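# Fit the cover onto the gearbox, then release

## Task

Place the cover onto the gearbox, then open the gripper and pull the arm away from it.

## Robot and tools

Setup: two arms, left_arm and right_arm, sit on a table. Each has six revolute joints and a parallel gripper. Without warning, something may briefly pull on a part a gripper holds, or shove a loose object. Nothing may leave the table, since that fails the goal.

Frame: every Cartesian value printed in results uses one scene frame. Its origin is on the table surface midway between the arms, +z is up, +x points away from the robot over the table, and left_arm is on the +y side. The arm names say nothing about image left or right. Printed hand positions can be off from the real ones, more so when an arm is stretched out.

Gripper geometry: the fingers extend along the gripper's +z axis and close along its y axis. end_effector_position is the point between the finger pads, roughly 1 cm short of the fingertips.

execute_actions: takes "actions", a list that is either empty or holds exactly one item. It also takes an optional "pictures" boolean, and images are included unless you set it to false.
- An empty list sends nothing and only reports the current state.
- A move item is {"rows": [...], "steps": n}. It has 1 to 15 rows and n from 1 to 15, defaulting to 15. Each control step lasts 1/30 s and uses one row. If there are fewer rows than steps, the final row is repeated.
- A wait item is {"steps": n} with no rows and n up to 300. It sends no command and returns after n steps counted from the previous result, and the time spent replying counts toward those steps.
- If a call is refused, nothing reaches the robot.

Row layout: each row is one flat list of 14 numbers that covers both arms, even when only one arm moves. The first seven are for left_arm and the last seven for right_arm. Each seven are waist, shoulder, elbow, wrist pitch, wrist yaw, wrist roll, then opening.
- The six joint values are absolute target angles in radians, in joint space and not in the scene frame, on the same scale as the Joint positions line.
- Stated ranges: waist -2.618 to 3.054, shoulder 0.000 to 3.142, elbow 0.000 to 3.142, wrist pitch -1.571 to 1.571, wrist yaw -1.571 to 1.571, wrist roll -2.094 to 2.094.
- A call is rejected when a target is more than 0.036 rad outside a stated end and also farther out than that joint's last reported angle.
- A joint's true end may differ from the stated one by up to 0.036 rad in either direction. A target beyond the true end, and beyond the current angle, is clipped to that end, and the result may then report "joint sent to its limit". That line can refer to an earlier action still in progress. If the line is absent, that does not prove more travel exists.
- Opening is an absolute value from -1 (closed) to +1 (fully open).

Motion limits: joints move at limited speed. On each step a joint's target is held within a fixed distance of its measured angle: waist 0.202, shoulder 0.258, elbow 0.238, wrist pitch 0.573, wrist yaw 0.522 and wrist roll 0.522 rad. If an arm's targets would place its gripper more than 70 mm from where it is measured, all of that arm's targets are pulled back toward the current angles. Large moves therefore take several calls or waits.

Between calls: while you think or wait, the arms keep heading for the last row you sent. They give up once everything has nearly stopped (a blocked or crawling joint counts as stopped), or once any step is HELD. After that, only a new action makes them move on or push harder. Fingers that are mid-motion still finish opening or closing.

Gripping:
- grip_measured reports finger opening on the same -1..1 scale you command.
- Each gripper's reading can be off by about 1 mm of opening, by a fixed amount per gripper.
- Away from the ends, the fingers go to where grip_measured would read your number. To keep hold, command an opening below grip_measured: about 0.03 lower is firm, and a smaller gap is lighter.
- Pad force is capped near 50-62 N, lower on some grippers and lower on parts thinner than about 2 mm. A brief spike can occur at first contact.

Result lines:
- State line (`left_arm: …` | `right_arm: …`): end_effector_position in metres and end_effector_quat_wxyz for each arm, in the scene frame.
- Joint positions / Joint velocities: one block per arm with the six joints (rad, rad/s), then the pad gap (m, m/s). The gap is 0.094 m when fully open.
- "joint command not followed": a clearance check changed or blocked joint targets on some steps. The rest of the row still ran.
- HELD: marks each step on which all or part of your row was not sent.
- MOTOR HOT: a motor has reached 75 °C; holding a load heats motors, even while you think. At 90 °C that arm stops for 10 s, and this level is then suspended for 5 minutes, after which 90 °C stops it again. At 100 °C the arm and its gripper go limp until they cool and the arm drops. Both are reported as OVER-TEMPERATURE FAULT. Avoid any such stop.

Cameras: cam_high, cam_left_wrist and cam_right_wrist, each 504x504, arrive in that order. Approximate focal lengths are 458.9, 375.4 and 399.9 px, with principal points near the image centre and noticeable radial distortion, strongest on cam_high.

zoom_image: {"camera": name, "region": [x0, y0, x1, y1]}. The region is in pixels of that camera's most recent full image, with (0, 0) at top left, and can be at most 504 by 504 pixels. It returns a closer, more detailed view.

finished_scene: {"scene": n}, where n is the number of the current scene. It ends the scene permanently and reports whether the goal was met, and the goal must still hold at that moment. Replying without any tool call ends all remaining work.

Things to avoid: dropping the part, letting it slip, slamming it down, and hard hits or strong pushes. Do not let the two arms collide or press on each other, since that can end the scene. Do not knock anything off the table. Smooth, economical motion is preferred.

Each tool is called after "Emit:" in YAML: its name, and indented under it one key for each argument.

## Session

Emit:
execute_actions:
  actions: []

Scene clock: 0.00 s of 4500.00 s.
left_arm: end_effector_position=(+0.2198, -0.0976, +0.3318) grip_measured=+1.000 end_effector_quat_wxyz=(+0.634, +0.759, +0.130, +0.069) | right_arm: end_effector_position=(+0.3560, -0.2761, +0.3015) grip_measured=+1.000 end_effector_quat_wxyz=(+0.259, +0.174, +0.940, +0.135)
Joint positions: left_arm=[-1.332  1.51   1.255  0.066  0.148  1.537  0.094] | right_arm=[-0.042  1.367  1.681 -1.355 -0.279  0.222  0.094]
Joint velocities: left_arm=[-0.002  0.002 -0.002  0.037 -0.037 -0.037  0.   ] | right_arm=[-0.002 -0.017 -0.002  0.051 -0.066  0.022  0.   ]
Motor temperatures (°C, as the motors report them): left_arm=[29 28 27 30 29 30] | right_arm=[30 29 30 27 27 30]

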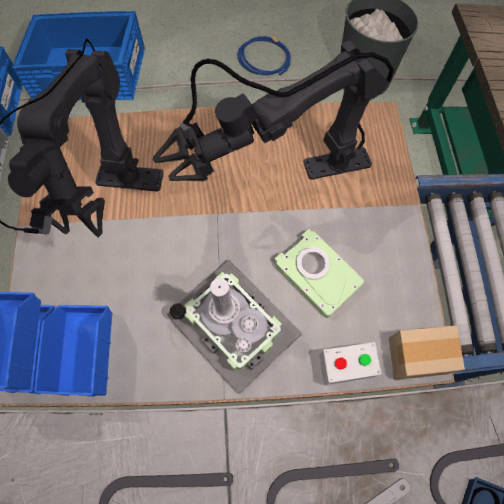

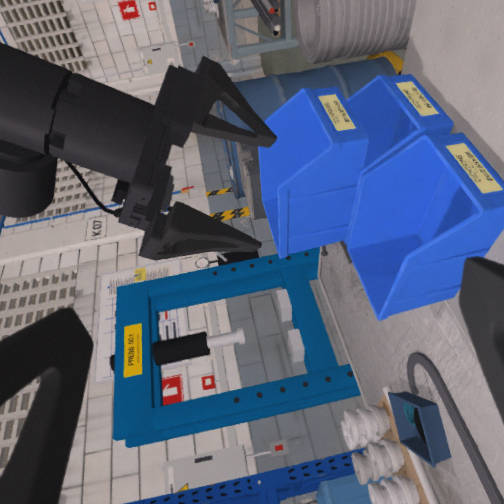

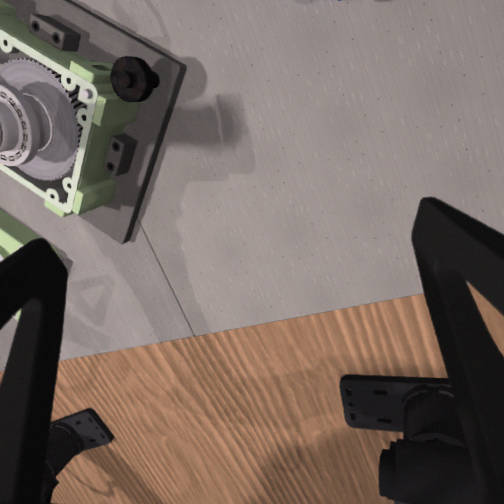

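Emit:
zoom_image:
  camera: "cam_high"
  region: [160, 220, 380, 400]

Emit:
execute_actions:
  actions:
    - {"rows":[[-1.0,1.4,1.3,-0.5,0,1.0,1,-0.6,1.0,1.2,-1.3,0,0,1]],"steps":15}
  pictures: false

Emit:
execute_actions:
  actions:
    - {"rows":[[-0.4,1.4,1.3,-1.47,0,0,1,-0.9,0.6,0.8,-1.3,0,0,1]],"steps":15}
  pictures: false

Emit:
execute_actions:
  actions:
    - {"steps":45}

Region (160, 220, 380, 400) of cam_high's 504x504 image, scaled by 2.291, with more detail than that image has; it fills the top 412 rows of this view, and the rest is white.

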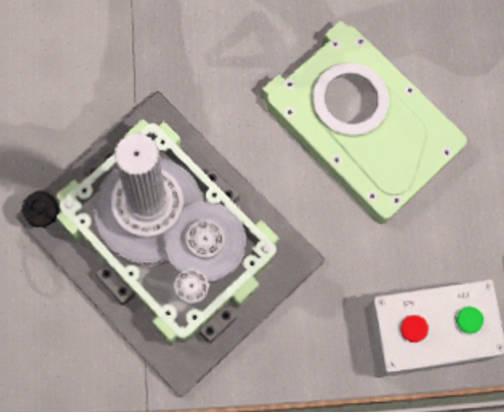

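Scene clock: 3.23 s of 4500.00 s.
left_arm: end_effector_position=(+0.3383, +0.0540, +0.2545) grip_measured=+1.000 end_effector_quat_wxyz=(+0.455, +0.709, +0.536, +0.052) | right_arm: end_effector_position=(+0.2063, -0.4067, +0.2273) grip_measured=+1.000 end_effector_quat_wxyz=(+0.213, +0.373, +0.900, -0.078)
Joint positions: left_arm=[-0.99   1.423  1.258 -0.455  0.007  1.042  0.094] | right_arm=[-0.593  1.005  1.21  -1.319 -0.013  0.017  0.094]
Joint velocities: left_arm=[-0.007 -0.012 -0.002 -0.227 -0.051 -0.183  0.   ] | right_arm=[-0.002  0.002 -0.022  0.007  0.051 -0.051  0.   ]
Motor temperatures (°C, as the motors report them): left_arm=[29 29 28 32 29 30] | right_arm=[30 29 31 28 27 30]
Steps of this call (steps 1 to 82: nothing new was sent; steps 83 to 97: all 15 steps of this action). Readings (joint positions):
83: left_arm=[-1.321 1.506 1.258 0.032 0.145 1.491] | right_arm=[-0.060 1.344 1.650 -1.328 -0.264 0.197]
84: left_arm=[-1.296 1.493 1.258 -0.031 0.137 1.432] | right_arm=[-0.107 1.300 1.585 -1.299 -0.231 0.167]
86: left_arm=[-1.213 1.470 1.258 -0.145 0.111 1.330] | right_arm=[-0.225 1.190 1.453 -1.291 -0.164 0.122]
90: left_arm=[-1.025 1.436 1.258 -0.324 0.045 1.159] | right_arm=[-0.503 1.013 1.241 -1.313 -0.067 0.057]
97: the state above

Scene clock: 3.73 s of 4500.00 s.
left_arm: end_effector_position=(+0.2835, +0.3172, +0.1534) grip_measured=+1.000 end_effector_quat_wxyz=(+0.042, +0.175, +0.984, +0.005) | right_arm: end_effector_position=(+0.1170, -0.3806, +0.1542) grip_measured=+1.000 end_effector_quat_wxyz=(+0.196, +0.499, +0.836, -0.116)
Joint positions: left_arm=[-0.398  1.421  1.266 -1.331 -0.012  0.144  0.094] | right_arm=[-0.892  0.599  0.808 -1.32   0.001  0.006  0.094]
Joint velocities: left_arm=[ 0.061 -0.027  0.002 -1.004  0.022 -0.96   0.   ] | right_arm=[-0.002 -0.012  0.007  0.022 -0.022  0.037  0.   ]
Motor temperatures (°C, as the motors report them): left_arm=[29 29 29 32 29 30] | right_arm=[30 29 31 28 27 30]
Steps of this call (steps 1 to 15: all 15 steps of this action). Readings (joint positions):
1: left_arm=[-0.977 1.423 1.262 -0.492 0.015 0.993] | right_arm=[-0.625 0.975 1.175 -1.286 -0.026 0.013]
2: left_arm=[-0.948 1.422 1.266 -0.553 0.020 0.930] | right_arm=[-0.697 0.911 1.098 -1.248 -0.023 0.011]
4: left_arm=[-0.861 1.421 1.266 -0.678 0.018 0.806] | right_arm=[-0.828 0.754 0.945 -1.256 -0.007 0.010]
8: left_arm=[-0.675 1.421 1.266 -0.942 0.010 0.554] | right_arm=[-0.891 0.599 0.810 -1.330 0.001 0.008]
15: the state above

Scene clock: 5.23 s of 4500.00 s.
left_arm: end_effector_position=(+0.2538, +0.3230, +0.1527) grip_measured=+1.000 end_effector_quat_wxyz=(-0.018, +0.107, +0.994, +0.006) | right_arm: end_effector_position=(+0.1173, -0.3812, +0.1545) grip_measured=+1.000 end_effector_quat_wxyz=(+0.197, +0.499, +0.836, -0.117)
Joint positions: left_arm=[-0.397  1.421  1.266 -1.453 -0.009  0.007  0.094] | right_arm=[-0.892  0.599  0.808 -1.317  0.001  0.006  0.094]
Joint velocities: left_arm=[ 0.002 -0.012  0.007 -0.007  0.022 -0.081  0.   ] | right_arm=[ 0.017 -0.007 -0.012 -0.007 -0.022  0.022  0.   ]
Motor temperatures (°C, as the motors report them): left_arm=[29 30 29 32 29 30] | right_arm=[30 29 31 28 27 30]
Steps of this call (steps 1 to 30: the robot went on to your last target; steps 31 to 45: nothing new was sent). Readings (joint positions):
1: left_arm=[-0.397 1.421 1.266 -1.360 -0.011 0.116] | right_arm=[-0.892 0.599 0.808 -1.320 0.001 0.006]
2: left_arm=[-0.397 1.421 1.266 -1.381 -0.010 0.095] | right_arm=[-0.892 0.599 0.808 -1.319 0.001 0.006]
4: left_arm=[-0.397 1.421 1.266 -1.411 -0.009 0.063] | right_arm=[-0.892 0.599 0.808 -1.318 0.001 0.006]
8: left_arm=[-0.397 1.421 1.266 -1.439 -0.009 0.030] | right_arm=[-0.892 0.599 0.808 -1.318 0.001 0.006]
45: the state above
All arms were judged still, so your last target was given up. Only a new action makes them travel on or press farther. Fingers that are still opening or closing keep moving.

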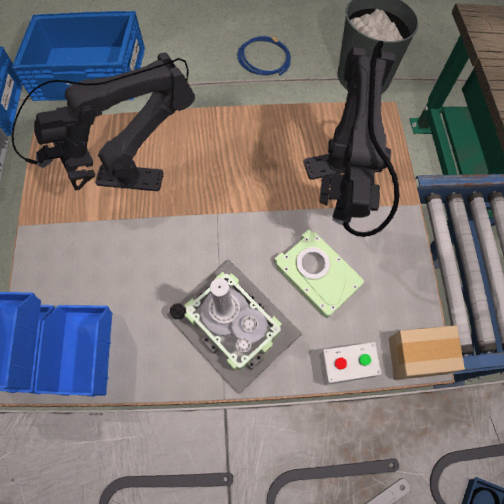

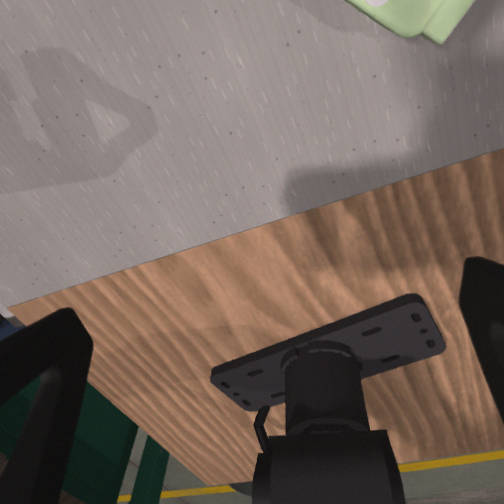

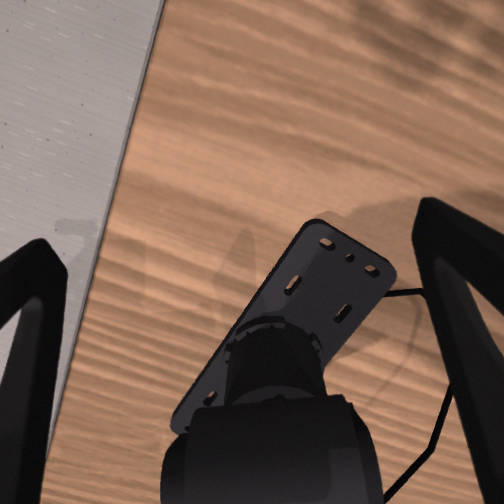

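Emit:
execute_actions:
  actions:
    - {"rows":[[-0.44,1.5,1.48,-1.5,0,0,1,-0.9,0.6,0.8,-1.3,0,0,1],[-0.44,1.5,1.48,-1.5,0,0,1,-0.9,0.6,0.8,-1.3,0,0,1],[-0.44,1.5,1.48,-1.5,0,0,1,-0.9,0.6,0.8,-1.3,0,0,1],[-0.48,1.63,1.66,-1.52,0,0,1,-0.9,0.6,0.8,-1.3,0,0,1],[-0.48,1.63,1.66,-1.52,0,0,1,-0.9,0.6,0.8,-1.3,0,0,1],[-0.48,1.63,1.66,-1.52,0,0,1,-0.9,0.6,0.8,-1.3,0,0,1],[-0.52,1.76,1.85,-1.55,0,0,1,-0.9,0.6,0.8,-1.3,0,0,1],[-0.52,1.76,1.85,-1.55,0,0,1,-0.9,0.6,0.8,-1.3,0,0,1],[-0.52,1.76,1.85,-1.55,0,0,1,-0.9,0.6,0.8,-1.3,0,0,1],[-0.56,1.9,2.04,-1.57,0,0,1,-0.9,0.6,0.8,-1.3,0,0,1]],"steps":15}
  pictures: false

Emit:
execute_actions:
  actions:
    - {"steps":15}

Scene clock: 9.07 s of 4500.00 s.
left_arm: end_effector_position=(+0.3926, +0.2312, +0.2031) grip_measured=+1.000 end_effector_quat_wxyz=(+0.070, +0.185, +0.980, -0.010) | right_arm: end_effector_position=(+0.1173, -0.3812, +0.1545) grip_measured=+1.000 end_effector_quat_wxyz=(+0.197, +0.498, +0.836, -0.117)
Joint positions: left_arm=[-0.556  1.911  2.001 -1.519 -0.004  0.006  0.094] | right_arm=[-0.892  0.599  0.808 -1.317  0.001  0.005  0.094]
Joint velocities: left_arm=[-0.051  0.227  0.017 -0.051  0.022 -0.007  0.   ] | right_arm=[ 0.002 -0.007 -0.007 -0.051 -0.022  0.022  0.   ]
Motor temperatures (°C, as the motors report them): left_arm=[29 30 30 31 29 30] | right_arm=[30 29 31 28 27 30]
joint sent to its limit (left arm) — the command would take joint 4 (wrist pitch) past its lower limit, so that joint was sent only as far as its limit.
Steps of this call (steps 1 to 90: nothing new was sent; then 0.33 s passed at rest; steps 91 to 105: all 15 steps of this action). Readings (joint positions):
91: left_arm=[-0.401 1.435 1.293 -1.475 -0.010 0.007] | right_arm=[-0.892 0.599 0.808 -1.317 0.001 0.006]
92: left_arm=[-0.410 1.461 1.348 -1.501 -0.010 0.007] | right_arm=[-0.892 0.599 0.808 -1.317 0.001 0.005]
94: left_arm=[-0.431 1.510 1.456 -1.507 -0.010 0.007] | right_arm=[-0.892 0.599 0.808 -1.317 0.001 0.005]
98: left_arm=[-0.485 1.671 1.722 -1.534 -0.009 0.006] | right_arm=[-0.892 0.599 0.808 -1.317 0.001 0.005]
105: the state above

Scene clock: 9.57 s of 4500.00 s.
left_arm: end_effector_position=(+0.3902, +0.2319, +0.2015) grip_measured=+1.000 end_effector_quat_wxyz=(+0.061, +0.185, +0.981, -0.009) | right_arm: end_effector_position=(+0.1173, -0.3812, +0.1545) grip_measured=+1.000 end_effector_quat_wxyz=(+0.197, +0.498, +0.836, -0.117)
Joint positions: left_arm=[-0.557  1.919  2.007 -1.536 -0.004  0.006  0.094] | right_arm=[-0.892  0.599  0.808 -1.317  0.001  0.005  0.094]
Joint velocities: left_arm=[ 0.022 -0.002 -0.007 -0.051 -0.037  0.022  0.   ] | right_arm=[ 0.017 -0.017  0.002 -0.022 -0.051  0.037  0.   ]
Motor temperatures (°C, as the motors report them): left_arm=[29 30 30 31 29 30] | right_arm=[30 29 31 28 27 30]
joint sent to its limit (left arm) — the command would take joint 4 (wrist pitch) past its lower limit, so that joint was sent only as far as its limit.
Steps of this call (steps 1 to 15: the robot went on to your last target). Readings (joint positions):
1: left_arm=[-0.557 1.918 2.001 -1.521 -0.004 0.006] | right_arm=[-0.892 0.599 0.808 -1.317 0.001 0.005]
2: left_arm=[-0.557 1.919 2.001 -1.523 -0.004 0.006] | right_arm=[-0.892 0.599 0.808 -1.317 0.001 0.005]
4: left_arm=[-0.557 1.919 2.002 -1.528 -0.004 0.006] | right_arm=[-0.892 0.599 0.808 -1.317 0.001 0.005]
8: left_arm=[-0.557 1.919 2.007 -1.533 -0.004 0.006] | right_arm=[-0.892 0.599 0.808 -1.317 0.001 0.005]
15: the state above

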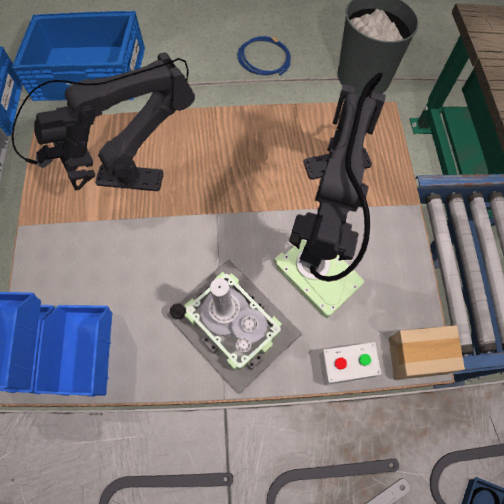

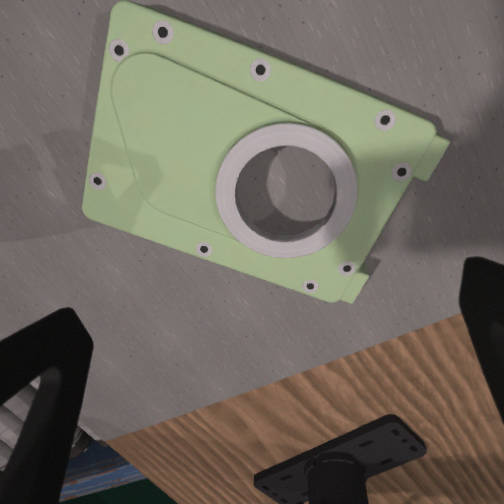

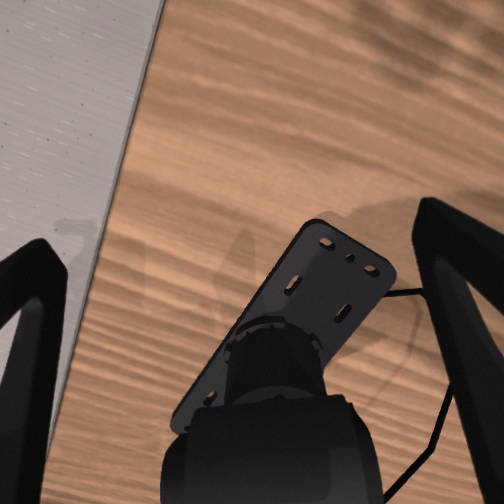

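Emit:
zoom_image:
  camera: "cam_left_wrist"
  region: [200, 90, 470, 320]

Emit:
execute_actions:
  actions:
    - {"rows":[[-0.56,1.9,2.04,-1.53,0,0,1,0.3,0.6,0.8,-1.0,0,0,1]],"steps":15}
  pictures: false

Emit:
execute_actions:
  actions:
    - {"rows":[[-0.3,1.5,1.7,-1.53,0,0,1,0.95,1.2,0.7,0.3,0,0,1]],"steps":15}
  pictures: false

Emit:
execute_actions:
  actions:
    - {"steps":40}

Region (200, 90, 470, 320) of cam_left_wrist's 504x504 image, scaled by 1.867, with more detail than that image has; it fills the top 429 rows of this view, and the rest is white.

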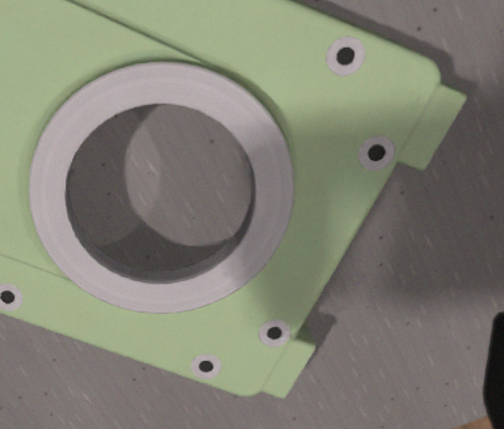

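Scene clock: 12.00 s of 4500.00 s.
left_arm: end_effector_position=(+0.3900, +0.2320, +0.2015) grip_measured=+1.000 end_effector_quat_wxyz=(+0.060, +0.185, +0.981, -0.009) | right_arm: end_effector_position=(+0.2497, -0.2580, +0.1959) grip_measured=+1.000 end_effector_quat_wxyz=(+0.370, +0.002, +0.929, +0.000)
Joint positions: left_arm=[-0.557  1.919  2.007 -1.537 -0.004  0.006  0.094] | right_arm=[ 0.179  0.599  0.805 -1.019  0.002  0.004  0.094]
Joint velocities: left_arm=[-0.017 -0.022  0.012 -0.066 -0.037  0.007  0.   ] | right_arm=[ 2.068 -0.012 -0.012  0.095  0.022  0.022  0.   ]
Motor temperatures (°C, as the motors report them): left_arm=[29 31 31 31 29 30] | right_arm=[30 29 31 28 27 30]
joint sent to its limit (left arm) — the command would take joint 4 (wrist pitch) past its lower limit, so that joint was sent only as far as its limit.
Steps of this call (steps 1 to 15: the robot went on to your last target; steps 16 to 58: nothing new was sent; steps 59 to 73: all 15 steps of this action). Readings (joint positions):
59: left_arm=[-0.557 1.919 2.007 -1.537 -0.004 0.006] | right_arm=[-0.858 0.599 0.806 -1.294 0.010 0.006]
60: left_arm=[-0.557 1.919 2.007 -1.537 -0.004 0.006] | right_arm=[-0.782 0.599 0.805 -1.245 0.011 0.006]
62: left_arm=[-0.557 1.919 2.007 -1.537 -0.004 0.006] | right_arm=[-0.634 0.599 0.805 -1.151 0.009 0.006]
66: left_arm=[-0.557 1.919 2.007 -1.537 -0.004 0.006] | right_arm=[-0.338 0.599 0.805 -1.059 0.006 0.005]
73: the state above

Scene clock: 12.50 s of 4500.00 s.
left_arm: end_effector_position=(+0.3229, +0.3396, +0.2579) grip_measured=+1.000 end_effector_quat_wxyz=(+0.138, +0.052, +0.989, -0.002) | right_arm: end_effector_position=(+0.3362, +0.0082, +0.1862) grip_measured=+1.000 end_effector_quat_wxyz=(+0.486, -0.310, +0.794, +0.192)
Joint positions: left_arm=[-0.291  1.482  1.717 -1.529 -0.009  0.004  0.094] | right_arm=[ 0.925  1.212  0.703  0.037 -0.001  0.004  0.094]
Joint velocities: left_arm=[ 0.012  0.188 -0.002  0.022 -0.007  0.007  0.   ] | right_arm=[ 0.74  -0.002  0.002  1.648 -0.081 -0.037  0.   ]
Motor temperatures (°C, as the motors report them): left_arm=[29 31 31 31 29 30] | right_arm=[30 29 31 28 27 30]
Steps of this call (steps 1 to 15: all 15 steps of this action). Readings (joint positions):
1: left_arm=[-0.544 1.897 1.973 -1.513 0.003 0.006] | right_arm=[0.241 0.613 0.798 -0.985 -0.001 0.004]
2: left_arm=[-0.518 1.857 1.909 -1.494 0.011 0.006] | right_arm=[0.290 0.651 0.787 -0.913 0.001 0.004]
4: left_arm=[-0.428 1.764 1.801 -1.499 0.011 0.006] | right_arm=[0.390 0.768 0.764 -0.757 0.004 0.004]
8: left_arm=[-0.292 1.563 1.717 -1.517 -0.009 0.005] | right_arm=[0.592 1.032 0.736 -0.444 0.008 0.004]
15: the state above

Scene clock: 13.83 s of 4500.00 s.
left_arm: end_effector_position=(+0.3255, +0.3394, +0.2528) grip_measured=+1.000 end_effector_quat_wxyz=(+0.129, +0.052, +0.990, -0.002) | right_arm: end_effector_position=(+0.3435, +0.0305, +0.2427) grip_measured=+1.000 end_effector_quat_wxyz=(+0.575, -0.295, +0.725, +0.237)
Joint positions: left_arm=[-0.291  1.501  1.717 -1.529 -0.009  0.004  0.094] | right_arm=[ 0.951  1.212  0.703  0.28  -0.005  0.003  0.094]
Joint velocities: left_arm=[-0.027  0.012 -0.012 -0.007 -0.007  0.051  0.   ] | right_arm=[ 0.012 -0.002 -0.002  0.007 -0.022  0.081  0.   ]
Motor temperatures (°C, as the motors report them): left_arm=[29 31 30 31 29 30] | right_arm=[30 29 31 29 27 30]
Steps of this call (steps 1 to 30: the robot went on to your last target; steps 31 to 40: nothing new was sent). Readings (joint positions):
1: left_arm=[-0.291 1.488 1.717 -1.529 -0.009 0.004] | right_arm=[0.943 1.212 0.703 0.091 -0.005 0.003]
2: left_arm=[-0.291 1.493 1.717 -1.529 -0.009 0.004] | right_arm=[0.950 1.212 0.703 0.137 -0.007 0.003]
4: left_arm=[-0.291 1.500 1.717 -1.529 -0.009 0.004] | right_arm=[0.951 1.212 0.703 0.196 -0.006 0.003]
8: left_arm=[-0.291 1.501 1.717 -1.529 -0.009 0.004] | right_arm=[0.951 1.212 0.703 0.251 -0.005 0.003]
40: the state above
All arms were judged still, so your last target was given up. Only a new action makes them travel on or press farther. Fingers that are still opening or closing keep moving.

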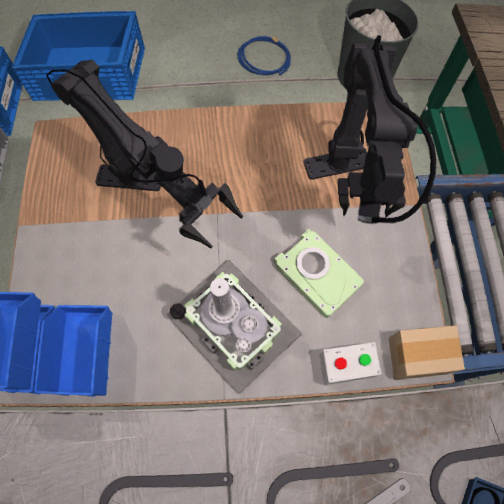

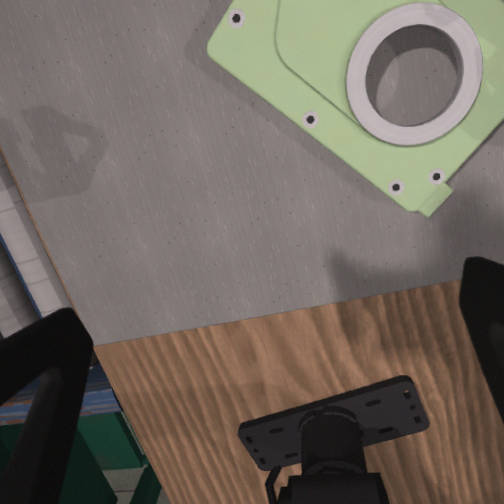

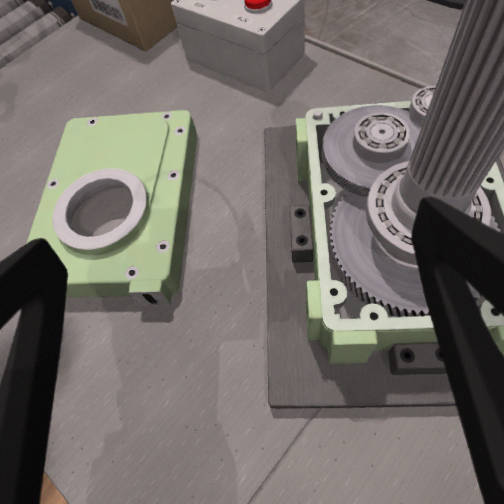

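Emit:
execute_actions:
  actions:
    - {"rows":[[-0.25,1.5,1.4,-1.0,0.3,0.35,0,0.85,0.9,0.6,0.4,0,0,1],[-0.25,1.5,1.4,-1.0,0.3,0.35,0,0.85,0.9,0.6,0.4,0,0,1],[-0.25,1.5,1.4,-1.0,0.3,0.35,0,0.85,0.9,0.6,0.4,0,0,1],[-0.25,1.5,1.4,-1.0,0.3,0.35,0,0.85,0.9,0.6,0.4,0,0,1],[-0.25,1.5,1.4,-1.0,0.3,0.35,0,0.85,0.9,0.6,0.4,0,0,1],[-0.25,1.5,1.4,-1.0,0.3,0.35,0,0.85,0.9,0.6,0.4,0,0,1],[-0.25,1.5,1.4,-1.0,0.3,0.35,0,0.85,0.9,0.6,0.4,0,0,1],[-0.25,1.5,1.4,-1.0,0.3,0.35,0,0.85,0.9,0.6,0.4,0,0,1],[-0.2,1.5,1.15,-0.4,0.585,0.72,0,0.735,0.6,0.5,0.5,0,0,1]],"steps":15}
  pictures: false

Emit:
execute_actions:
  actions:
    - {"rows":[[-0.168,1.53,0.94,-0.39,0.585,0.72,0,0.735,0.6,0.5,0.5,0,0,1]],"steps":15}
  pictures: false

Emit:
execute_actions:
  actions:
    - {"steps":15}

Scene clock: 23.33 s of 4500.00 s.
left_arm: end_effector_position=(+0.4189, +0.2768, +0.1608) grip_measured=+0.002 end_effector_quat_wxyz=(+0.341, +0.358, +0.859, -0.136) | right_arm: end_effector_position=(+0.2873, -0.1079, +0.3983) grip_measured=+1.000 end_effector_quat_wxyz=(+0.797, -0.154, +0.537, +0.231)
Joint positions: left_arm=[-0.208  1.522  1.15  -0.603  0.488  0.619  0.047] | right_arm=[0.741 0.599 0.507 0.477 0.002 0.003 0.094]
Joint velocities: left_arm=[ 0.017  0.012 -0.061  0.989  0.432  0.593  0.   ] | right_arm=[ 0.002 -0.183 -0.007  0.549  0.037 -0.037  0.   ]
Motor temperatures (°C, as the motors report them): left_arm=[29 31 30 31 29 30] | right_arm=[30 30 32 31 27 30]
Steps of this call (steps 1 to 90: nothing new was sent; then 6.00 s passed at rest; steps 91 to 105: all 15 steps of this action). Readings (joint positions):
91: left_arm=[-0.285 1.491 1.680 -1.472 0.028 0.050] | right_arm=[0.940 1.191 0.690 0.291 -0.012 0.003]
92: left_arm=[-0.275 1.472 1.611 -1.374 0.081 0.108] | right_arm=[0.917 1.138 0.656 0.296 -0.013 0.003]
94: left_arm=[-0.264 1.474 1.488 -1.238 0.157 0.193] | right_arm=[0.870 1.009 0.610 0.301 -0.005 0.003]
98: left_arm=[-0.261 1.531 1.398 -1.121 0.231 0.282] | right_arm=[0.854 0.897 0.605 0.382 -0.000 0.003]
105: the state above

Scene clock: 23.83 s of 4500.00 s.
left_arm: end_effector_position=(+0.3999, +0.2772, +0.1019) grip_measured=+0.002 end_effector_quat_wxyz=(+0.336, +0.386, +0.845, -0.158) | right_arm: end_effector_position=(+0.2855, -0.1091, +0.4026) grip_measured=+1.000 end_effector_quat_wxyz=(+0.802, -0.151, +0.530, +0.232)
Joint positions: left_arm=[-0.177  1.547  0.936 -0.417  0.561  0.711  0.047] | right_arm=[0.741 0.596 0.507 0.493 0.002 0.003 0.094]
Joint velocities: left_arm=[ 0.007 -0.012 -0.017  0.095  0.007  0.066 -0.001] | right_arm=[ 0.007 -0.007 -0.012  0.007 -0.037 -0.022  0.   ]
Motor temperatures (°C, as the motors report them): left_arm=[29 31 30 32 29 30] | right_arm=[30 30 32 31 27 30]
Steps of this call (steps 1 to 15: all 15 steps of this action). Readings (joint positions):
1: left_arm=[-0.205 1.519 1.121 -0.540 0.508 0.638] | right_arm=[0.741 0.596 0.507 0.490 0.002 0.003]
2: left_arm=[-0.198 1.509 1.076 -0.483 0.524 0.653] | right_arm=[0.741 0.596 0.507 0.493 0.002 0.003]
4: left_arm=[-0.183 1.514 0.996 -0.450 0.540 0.675] | right_arm=[0.741 0.596 0.507 0.493 0.002 0.003]
8: left_arm=[-0.177 1.547 0.937 -0.450 0.548 0.699] | right_arm=[0.741 0.596 0.507 0.493 0.002 0.003]
15: the state above

Scene clock: 24.33 s of 4500.00 s.
left_arm: end_effector_position=(+0.4013, +0.2767, +0.1031) grip_measured=+0.002 end_effector_quat_wxyz=(+0.340, +0.388, +0.842, -0.157) | right_arm: end_effector_position=(+0.2855, -0.1091, +0.4026) grip_measured=+1.000 end_effector_quat_wxyz=(+0.802, -0.151, +0.530, +0.232)
Joint positions: left_arm=[-0.177  1.547  0.936 -0.409  0.564  0.714  0.047] | right_arm=[0.741 0.596 0.507 0.493 0.002 0.003 0.094]
Joint velocities: left_arm=[ 0.002 -0.012 -0.002  0.081  0.007  0.007  0.001] | right_arm=[ 0.007 -0.022 -0.002  0.007 -0.022 -0.022  0.   ]
Motor temperatures (°C, as the motors report them): left_arm=[29 31 30 32 29 30] | right_arm=[30 30 32 31 27 30]
Steps of this call (steps 1 to 15: the robot went on to your last target). Readings (joint positions):
1: left_arm=[-0.177 1.547 0.936 -0.415 0.562 0.712] | right_arm=[0.741 0.596 0.507 0.493 0.002 0.003]
2: left_arm=[-0.177 1.547 0.936 -0.413 0.562 0.712] | right_arm=[0.741 0.596 0.507 0.493 0.002 0.003]
4: left_arm=[-0.177 1.547 0.936 -0.411 0.563 0.713] | right_arm=[0.741 0.596 0.507 0.493 0.002 0.003]
8: left_arm=[-0.177 1.547 0.936 -0.409 0.564 0.713] | right_arm=[0.741 0.596 0.507 0.493 0.002 0.003]
15: the state above
All arms were judged still, so your last target was given up. Only a new action makes them travel on or press farther. Fingers that are still opening or closing keep moving.

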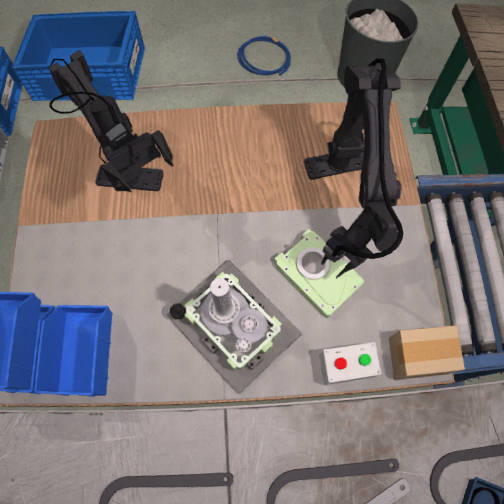

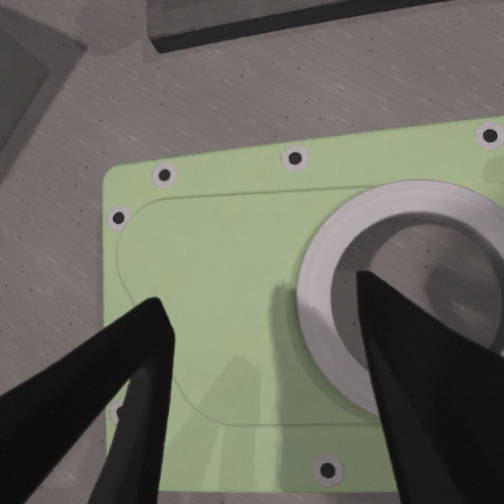

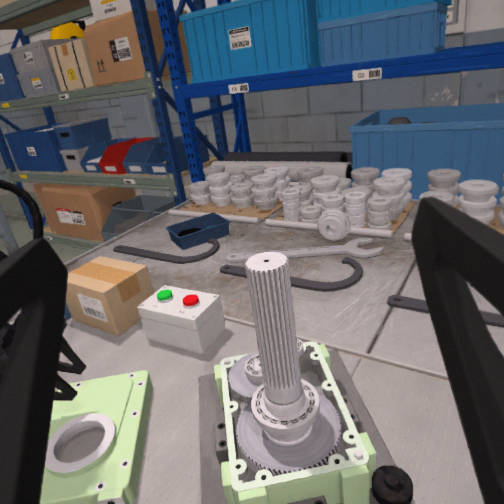

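Emit:
execute_actions:
  actions:
    - {"rows":[[-0.15,1.53,0.8,-0.1,0.66,0.69,0,0.735,0.6,0.5,0.5,0,0,1],[-0.15,1.53,0.8,-0.1,0.66,0.69,0,0.735,0.6,0.5,0.5,0,0,1],[-0.15,1.53,0.8,-0.1,0.66,0.69,0,0.735,0.6,0.5,0.5,0,0,1],[-0.15,1.53,0.8,0.0,0.7,0.67,0,0.735,0.6,0.5,0.5,0,0,1],[-0.14,1.53,0.8,0.06,0.735,0.65,0,0.735,0.6,0.5,0.5,0,0,1],[-0.14,1.53,0.8,0.06,0.735,0.65,0,0.735,0.6,0.5,0.5,0,0,1],[-0.14,1.53,0.75,0.06,0.735,0.65,0,0.735,0.6,0.5,0.5,0,0,1],[-0.13,1.54,0.72,0.06,0.735,0.65,0,0.735,0.6,0.5,0.5,0,0,1],[-0.13,1.54,0.69,0.06,0.735,0.65,0,0.735,0.6,0.5,0.5,0,0,1],[-0.124,1.54,0.655,0.06,0.735,0.65,0,0.735,0.6,0.5,0.5,0,0,1]],"steps":15}
  pictures: false

Emit:
execute_actions:
  actions:
    - {"steps":15}

Scene clock: 27.73 s of 4500.00 s.
left_arm: end_effector_position=(+0.3889, +0.2714, +0.0749) grip_measured=+0.002 end_effector_quat_wxyz=(+0.417, +0.377, +0.805, -0.189) | right_arm: end_effector_position=(+0.2855, -0.1091, +0.4026) grip_measured=+1.000 end_effector_quat_wxyz=(+0.802, -0.151, +0.530, +0.232)
Joint positions: left_arm=[-0.134  1.539  0.66   0.012  0.704  0.662  0.047] | right_arm=[0.741 0.596 0.507 0.493 0.002 0.003 0.094]
Joint velocities: left_arm=[ 0.002 -0.007 -0.037  0.007  0.051 -0.037  0.001] | right_arm=[ 0.002 -0.002 -0.012 -0.066  0.007  0.037  0.   ]
Motor temperatures (°C, as the motors report them): left_arm=[29 32 30 32 29 30] | right_arm=[30 30 32 31 27 30]
Steps of this call (steps 1 to 87: nothing new was sent; steps 88 to 102: all 15 steps of this action). Readings (joint positions):
88: left_arm=[-0.174 1.545 0.916 -0.363 0.577 0.712] | right_arm=[0.741 0.596 0.507 0.493 0.002 0.003]
89: left_arm=[-0.170 1.540 0.883 -0.299 0.591 0.709] | right_arm=[0.741 0.596 0.507 0.493 0.002 0.003]
91: left_arm=[-0.162 1.539 0.832 -0.224 0.613 0.702] | right_arm=[0.741 0.596 0.507 0.493 0.002 0.003]
95: left_arm=[-0.151 1.539 0.784 -0.070 0.672 0.676] | right_arm=[0.741 0.596 0.507 0.493 0.002 0.003]
102: the state above

Scene clock: 28.23 s of 4500.00 s.
left_arm: end_effector_position=(+0.3926, +0.2702, +0.0796) grip_measured=+0.002 end_effector_quat_wxyz=(+0.428, +0.379, +0.798, -0.188) | right_arm: end_effector_position=(+0.2855, -0.1091, +0.4026) grip_measured=+1.000 end_effector_quat_wxyz=(+0.802, -0.151, +0.530, +0.232)
Joint positions: left_arm=[-0.134  1.539  0.66   0.041  0.714  0.658  0.047] | right_arm=[0.741 0.596 0.507 0.493 0.002 0.003 0.094]
Joint velocities: left_arm=[ 0.002  0.002  0.007  0.051 -0.007 -0.051 -0.001] | right_arm=[-0.002  0.007 -0.002 -0.022  0.051  0.007  0.   ]
Motor temperatures (°C, as the motors report them): left_arm=[29 32 30 32 29 30] | right_arm=[30 30 32 31 27 30]
Steps of this call (steps 1 to 15: the robot went on to your last target). Readings (joint positions):
1: left_arm=[-0.134 1.539 0.660 0.013 0.705 0.661] | right_arm=[0.741 0.596 0.507 0.493 0.002 0.003]
2: left_arm=[-0.134 1.539 0.660 0.019 0.707 0.661] | right_arm=[0.741 0.596 0.507 0.493 0.002 0.003]
4: left_arm=[-0.134 1.539 0.660 0.028 0.710 0.660] | right_arm=[0.741 0.596 0.507 0.493 0.002 0.003]
8: left_arm=[-0.134 1.539 0.660 0.037 0.712 0.659] | right_arm=[0.741 0.596 0.507 0.493 0.002 0.003]
15: the state above

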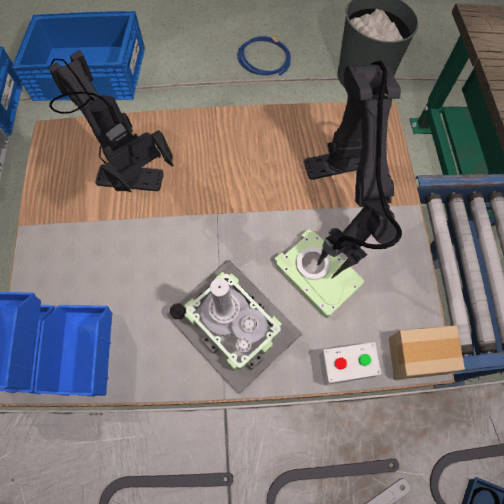

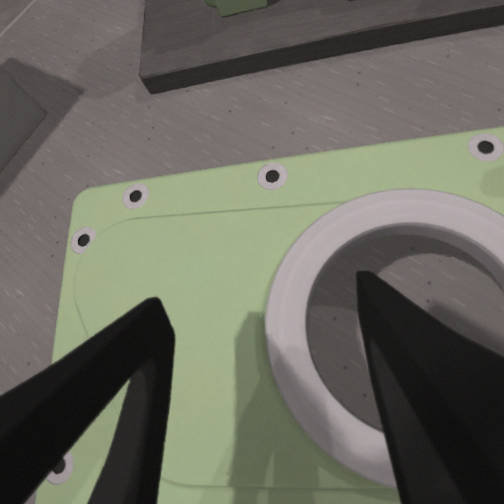

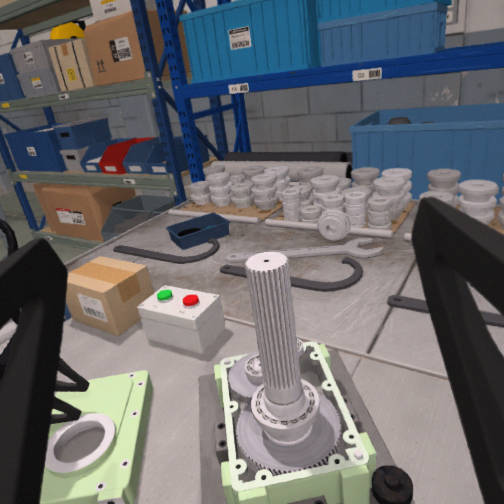

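Emit:
execute_actions:
  actions:
    - {"rows":[[-0.124,1.545,0.63,0.1,0.735,0.65,-0.1,0.735,0.6,0.5,0.5,0,0,1],[-0.124,1.545,0.63,0.13,0.735,0.65,-0.1,0.735,0.6,0.5,0.5,0,0,1],[-0.124,1.545,0.61,0.15,0.735,0.65,-0.1,0.735,0.6,0.5,0.5,0,0,1],[-0.124,1.55,0.6,0.17,0.735,0.65,-0.1,0.735,0.6,0.5,0.5,0,0,1],[-0.124,1.55,0.59,0.17,0.735,0.65,-0.1,0.735,0.6,0.5,0.5,0,0,1],[-0.124,1.55,0.57,0.17,0.735,0.65,-0.1,0.735,0.6,0.5,0.5,0,0,1]],"steps":15}
  pictures: false

Emit:
execute_actions:
  actions:
    - {"steps":10}

Scene clock: 29.90 s of 4500.00 s.
left_arm: end_effector_position=(+0.3838, +0.2696, +0.0659) grip_measured=-0.098 end_effector_quat_wxyz=(+0.436, +0.381, +0.794, -0.185) | right_arm: end_effector_position=(+0.2855, -0.1091, +0.4026) grip_measured=+1.000 end_effector_quat_wxyz=(+0.802, -0.151, +0.530, +0.232)
Joint positions: left_arm=[-0.134  1.546  0.583  0.143  0.715  0.658  0.042] | right_arm=[0.741 0.596 0.507 0.493 0.002 0.003 0.094]
Joint velocities: left_arm=[ 0.007 -0.002  0.002  0.022  0.037 -0.007 -0.001] | right_arm=[-0.007 -0.012  0.002 -0.037 -0.037  0.037  0.   ]
Motor temperatures (°C, as the motors report them): left_arm=[29 32 30 32 29 30] | right_arm=[30 30 32 31 27 30]
Steps of this call (steps 1 to 15: the robot went on to your last target; steps 16 to 35: nothing new was sent; steps 36 to 50: all 15 steps of this action). Readings (joint positions):
36: left_arm=[-0.134 1.539 0.658 0.048 0.714 0.658] | right_arm=[0.741 0.596 0.507 0.493 0.002 0.003]
37: left_arm=[-0.134 1.539 0.654 0.059 0.715 0.658] | right_arm=[0.741 0.596 0.507 0.493 0.002 0.003]
39: left_arm=[-0.134 1.539 0.639 0.092 0.715 0.658] | right_arm=[0.741 0.596 0.507 0.493 0.002 0.003]
43: left_arm=[-0.134 1.540 0.596 0.131 0.715 0.658] | right_arm=[0.741 0.596 0.507 0.493 0.002 0.003]
50: the state above

Scene clock: 30.23 s of 4500.00 s.
left_arm: end_effector_position=(+0.3850, +0.2696, +0.0670) grip_measured=-0.098 end_effector_quat_wxyz=(+0.439, +0.382, +0.793, -0.183) | right_arm: end_effector_position=(+0.2855, -0.1091, +0.4026) grip_measured=+1.000 end_effector_quat_wxyz=(+0.802, -0.151, +0.530, +0.232)
Joint positions: left_arm=[-0.134  1.546  0.583  0.151  0.715  0.658  0.042] | right_arm=[0.741 0.596 0.507 0.493 0.002 0.003 0.094]
Joint velocities: left_arm=[-0.002  0.002  0.007  0.022  0.081  0.007 -0.001] | right_arm=[-0.017 -0.002  0.007 -0.007 -0.022 -0.007  0.   ]
Motor temperatures (°C, as the motors report them): left_arm=[29 32 30 33 29 30] | right_arm=[30 30 32 31 27 30]
Steps of this call (steps 1 to 10: the robot went on to your last target). Readings (joint positions):
1: left_arm=[-0.134 1.546 0.583 0.145 0.715 0.658] | right_arm=[0.741 0.596 0.507 0.493 0.002 0.003]
2: left_arm=[-0.134 1.546 0.583 0.146 0.715 0.658] | right_arm=[0.741 0.596 0.507 0.493 0.002 0.003]
4: left_arm=[-0.134 1.546 0.583 0.149 0.715 0.658] | right_arm=[0.741 0.596 0.507 0.493 0.002 0.003]
8: left_arm=[-0.134 1.546 0.583 0.151 0.715 0.658] | right_arm=[0.741 0.596 0.507 0.493 0.002 0.003]
10: the state above

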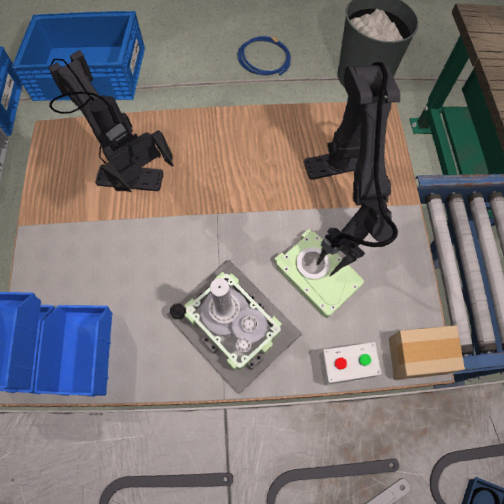

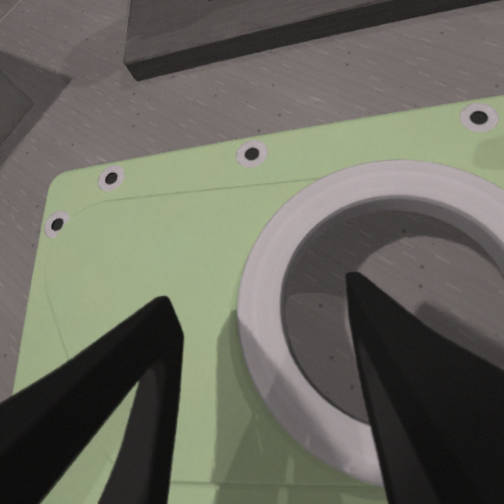

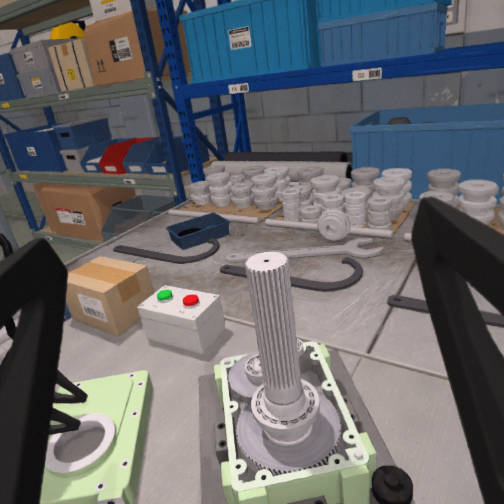

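Emit:
execute_actions:
  actions:
    - {"rows":[[-0.124,1.56,0.57,0.18,0.735,0.635,-0.3,0.735,0.6,0.5,0.5,0,0,1],[-0.124,1.57,0.57,0.19,0.735,0.635,-0.3,0.735,0.6,0.5,0.5,0,0,1],[-0.124,1.58,0.57,0.2,0.735,0.635,-0.3,0.735,0.6,0.5,0.5,0,0,1],[-0.124,1.59,0.57,0.21,0.735,0.635,-0.3,0.735,0.6,0.5,0.5,0,0,1],[-0.124,1.6,0.57,0.21,0.735,0.635,-0.3,0.735,0.6,0.5,0.5,0,0,1],[-0.124,1.61,0.565,0.21,0.735,0.635,-0.3,0.735,0.6,0.5,0.5,0,0,1],[-0.124,1.62,0.565,0.21,0.735,0.635,-0.3,0.735,0.6,0.5,0.5,0,0,1],[-0.124,1.63,0.56,0.21,0.735,0.635,-0.3,0.735,0.6,0.5,0.5,0,0,1]],"steps":15}
  pictures: false

Emit:
execute_actions:
  actions:
    - {"steps":10}

Scene clock: 33.97 s of 4500.00 s.
left_arm: end_effector_position=(+0.3877, +0.2677, +0.0531) grip_measured=-0.298 end_effector_quat_wxyz=(+0.432, +0.375, +0.796, -0.198) | right_arm: end_effector_position=(+0.2855, -0.1091, +0.4026) grip_measured=+1.000 end_effector_quat_wxyz=(+0.802, -0.151, +0.530, +0.232)
Joint positions: left_arm=[-0.134  1.616  0.583  0.205  0.731  0.64   0.033] | right_arm=[0.741 0.596 0.507 0.493 0.002 0.003 0.094]
Joint velocities: left_arm=[ 0.002 -0.007  0.007  0.066 -0.081 -0.037 -0.001] | right_arm=[ 0.012 -0.012 -0.002 -0.095  0.022  0.081  0.   ]
Motor temperatures (°C, as the motors report them): left_arm=[29 31 30 33 29 30] | right_arm=[30 30 32 31 27 30]
Steps of this call (steps 1 to 15: the robot went on to your last target; steps 16 to 90: nothing new was sent; then 0.23 s passed at rest; steps 91 to 105: all 15 steps of this action). Readings (joint positions):
91: left_arm=[-0.134 1.546 0.583 0.152 0.715 0.655] | right_arm=[0.741 0.596 0.507 0.493 0.002 0.003]
92: left_arm=[-0.134 1.548 0.583 0.156 0.715 0.653] | right_arm=[0.741 0.596 0.507 0.493 0.002 0.003]
94: left_arm=[-0.134 1.561 0.583 0.170 0.717 0.650] | right_arm=[0.741 0.596 0.507 0.493 0.002 0.003]
98: left_arm=[-0.134 1.604 0.583 0.186 0.717 0.645] | right_arm=[0.741 0.596 0.507 0.493 0.002 0.003]
105: the state above

Scene clock: 34.30 s of 4500.00 s.
left_arm: end_effector_position=(+0.3878, +0.2677, +0.0531) grip_measured=-0.298 end_effector_quat_wxyz=(+0.432, +0.375, +0.796, -0.198) | right_arm: end_effector_position=(+0.2855, -0.1091, +0.4026) grip_measured=+1.000 end_effector_quat_wxyz=(+0.802, -0.151, +0.530, +0.232)
Joint positions: left_arm=[-0.134  1.616  0.583  0.205  0.732  0.64   0.033] | right_arm=[0.741 0.596 0.507 0.493 0.002 0.003 0.094]
Joint velocities: left_arm=[-0.012 -0.007  0.002 -0.051 -0.007  0.022  0.001] | right_arm=[-0.012 -0.022 -0.002  0.007 -0.051  0.007  0.   ]
Motor temperatures (°C, as the motors report them): left_arm=[29 31 30 33 29 30] | right_arm=[30 30 32 31 27 30]
Steps of this call (steps 1 to 10: the robot went on to your last target). Readings (joint positions):
1: left_arm=[-0.134 1.616 0.583 0.205 0.732 0.640] | right_arm=[0.741 0.596 0.507 0.493 0.002 0.003]
2: left_arm=[-0.134 1.616 0.583 0.205 0.732 0.640] | right_arm=[0.741 0.596 0.507 0.493 0.002 0.003]
4: left_arm=[-0.134 1.616 0.583 0.205 0.732 0.640] | right_arm=[0.741 0.596 0.507 0.493 0.002 0.003]
8: left_arm=[-0.134 1.616 0.583 0.205 0.732 0.640] | right_arm=[0.741 0.596 0.507 0.493 0.002 0.003]
10: the state above

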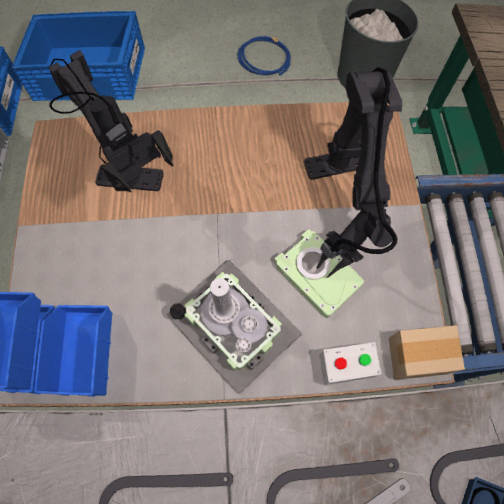

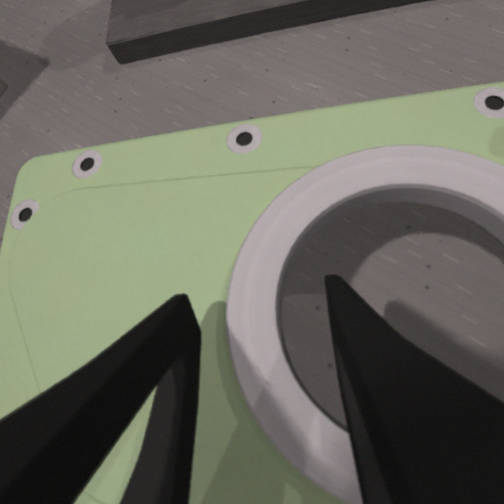

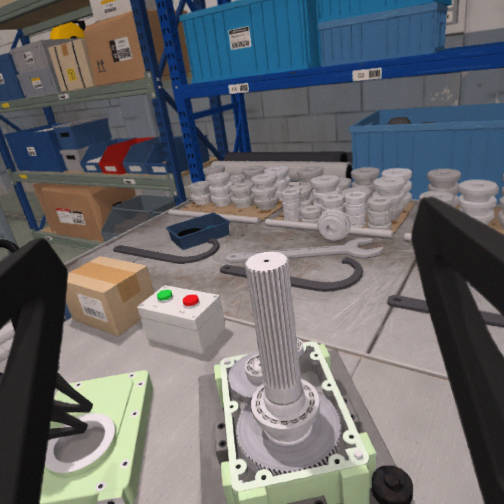

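Emit:
zoom_image:
  camera: "cam_right_wrist"
  region: [30, 360, 160, 504]

Region (30, 360, 160, 504) of cam_right_wrist's 504x504 image, scaled by 3.500, with more detail than that image has; it fills the left 455 columns of this view, and the rest is white.

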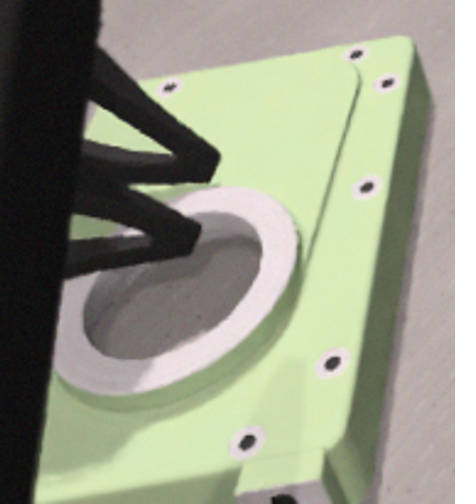

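Emit:
execute_actions:
  actions:
    - {"rows":[[-0.134,1.54,0.65,0.2,0.73,0.64,-0.3,0.735,0.6,0.5,0.5,0,0,1],[-0.134,1.52,0.7,0.2,0.73,0.64,-0.3,0.735,0.6,0.5,0.5,0,0,1],[-0.15,1.52,0.76,0.1,0.68,0.66,-0.3,0.735,0.6,0.5,0.5,0,0,1],[-0.16,1.52,0.8,0.0,0.64,0.68,-0.3,0.735,0.6,0.5,0.5,0,0,1],[-0.18,1.52,0.85,-0.1,0.6,0.69,-0.3,0.735,0.6,0.5,0.5,0,0,1],[-0.19,1.52,0.89,-0.2,0.55,0.7,-0.3,0.735,0.6,0.5,0.5,0,0,1],[-0.21,1.53,0.91,-0.3,0.51,0.72,-0.3,0.735,0.6,0.5,0.5,0,0,1],[-0.222,1.54,0.91,-0.34,0.495,0.722,-0.3,0.735,0.6,0.5,0.5,0,0,1]],"steps":15}
  pictures: false

Emit:
execute_actions:
  actions:
    - {"rows":[[-0.222,1.575,0.845,-0.33,0.495,0.722,-0.3,0.735,0.6,0.5,0.5,0,0,1]],"steps":15}

Scene clock: 39.67 s of 4500.00 s.
left_arm: end_effector_position=(+0.4190, +0.2691, +0.1103) grip_measured=-0.298 end_effector_quat_wxyz=(+0.384, +0.407, +0.820, -0.119) | right_arm: end_effector_position=(+0.2855, -0.1091, +0.4026) grip_measured=+1.000 end_effector_quat_wxyz=(+0.802, -0.151, +0.530, +0.232)
Joint positions: left_arm=[-0.216  1.539  0.905 -0.258  0.517  0.709  0.033] | right_arm=[0.741 0.596 0.507 0.493 0.002 0.003 0.094]
Joint velocities: left_arm=[ 0.002 -0.032 -0.002 -0.476 -0.125  0.022  0.001] | right_arm=[ 0.022 -0.032  0.002 -0.007 -0.007 -0.037  0.   ]
Motor temperatures (°C, as the motors report them): left_arm=[29 31 30 33 29 30] | right_arm=[30 29 32 31 27 30]
Steps of this call (steps 1 to 15: the robot went on to your last target; steps 16 to 90: nothing new was sent; then 1.87 s passed at rest; steps 91 to 105: all 15 steps of this action). Readings (joint positions):
91: left_arm=[-0.134 1.611 0.587 0.200 0.730 0.640] | right_arm=[0.741 0.596 0.507 0.493 0.002 0.003]
92: left_arm=[-0.134 1.599 0.598 0.186 0.728 0.640] | right_arm=[0.741 0.596 0.507 0.493 0.002 0.003]
94: left_arm=[-0.139 1.573 0.668 0.124 0.704 0.648] | right_arm=[0.741 0.596 0.507 0.493 0.002 0.003]
98: left_arm=[-0.182 1.544 0.867 -0.052 0.601 0.680] | right_arm=[0.741 0.596 0.507 0.493 0.002 0.003]
105: the state above

Scene clock: 40.17 s of 4500.00 s.
left_arm: end_effector_position=(+0.3933, +0.2737, +0.0689) grip_measured=-0.298 end_effector_quat_wxyz=(+0.318, +0.399, +0.849, -0.135) | right_arm: end_effector_position=(+0.2855, -0.1091, +0.4026) grip_measured=+1.000 end_effector_quat_wxyz=(+0.802, -0.151, +0.530, +0.232)
Joint positions: left_arm=[-0.216  1.578  0.854 -0.316  0.492  0.716  0.033] | right_arm=[0.741 0.596 0.507 0.493 0.002 0.003 0.094]
Joint velocities: left_arm=[-0.002  0.017 -0.007 -0.037 -0.066 -0.007  0.   ] | right_arm=[-0.037 -0.002 -0.017  0.007 -0.022  0.037  0.   ]
Motor temperatures (°C, as the motors report them): left_arm=[29 31 30 33 29 30] | right_arm=[30 29 32 31 27 30]
Steps of this call (steps 1 to 15: all 15 steps of this action). Readings (joint positions):
1: left_arm=[-0.216 1.541 0.899 -0.266 0.513 0.711] | right_arm=[0.741 0.596 0.507 0.493 0.002 0.003]
2: left_arm=[-0.216 1.544 0.890 -0.268 0.510 0.712] | right_arm=[0.741 0.596 0.507 0.493 0.002 0.003]
4: left_arm=[-0.216 1.558 0.872 -0.282 0.504 0.714] | right_arm=[0.741 0.596 0.507 0.493 0.002 0.003]
8: left_arm=[-0.216 1.578 0.854 -0.312 0.494 0.715] | right_arm=[0.741 0.596 0.507 0.493 0.002 0.003]
15: the state above

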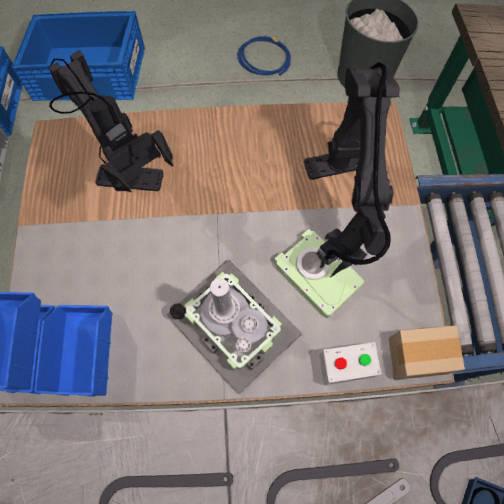

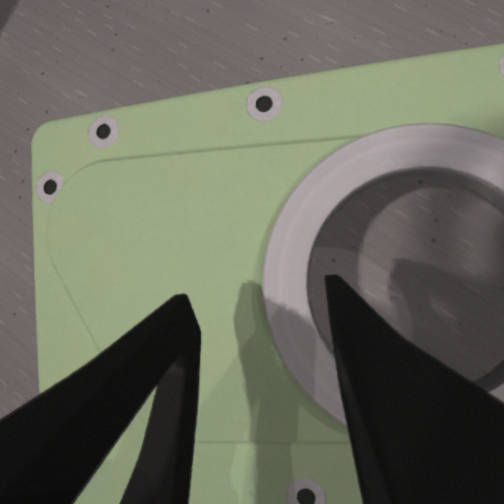

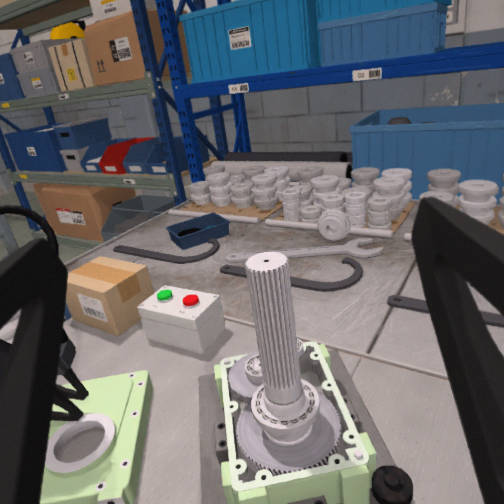

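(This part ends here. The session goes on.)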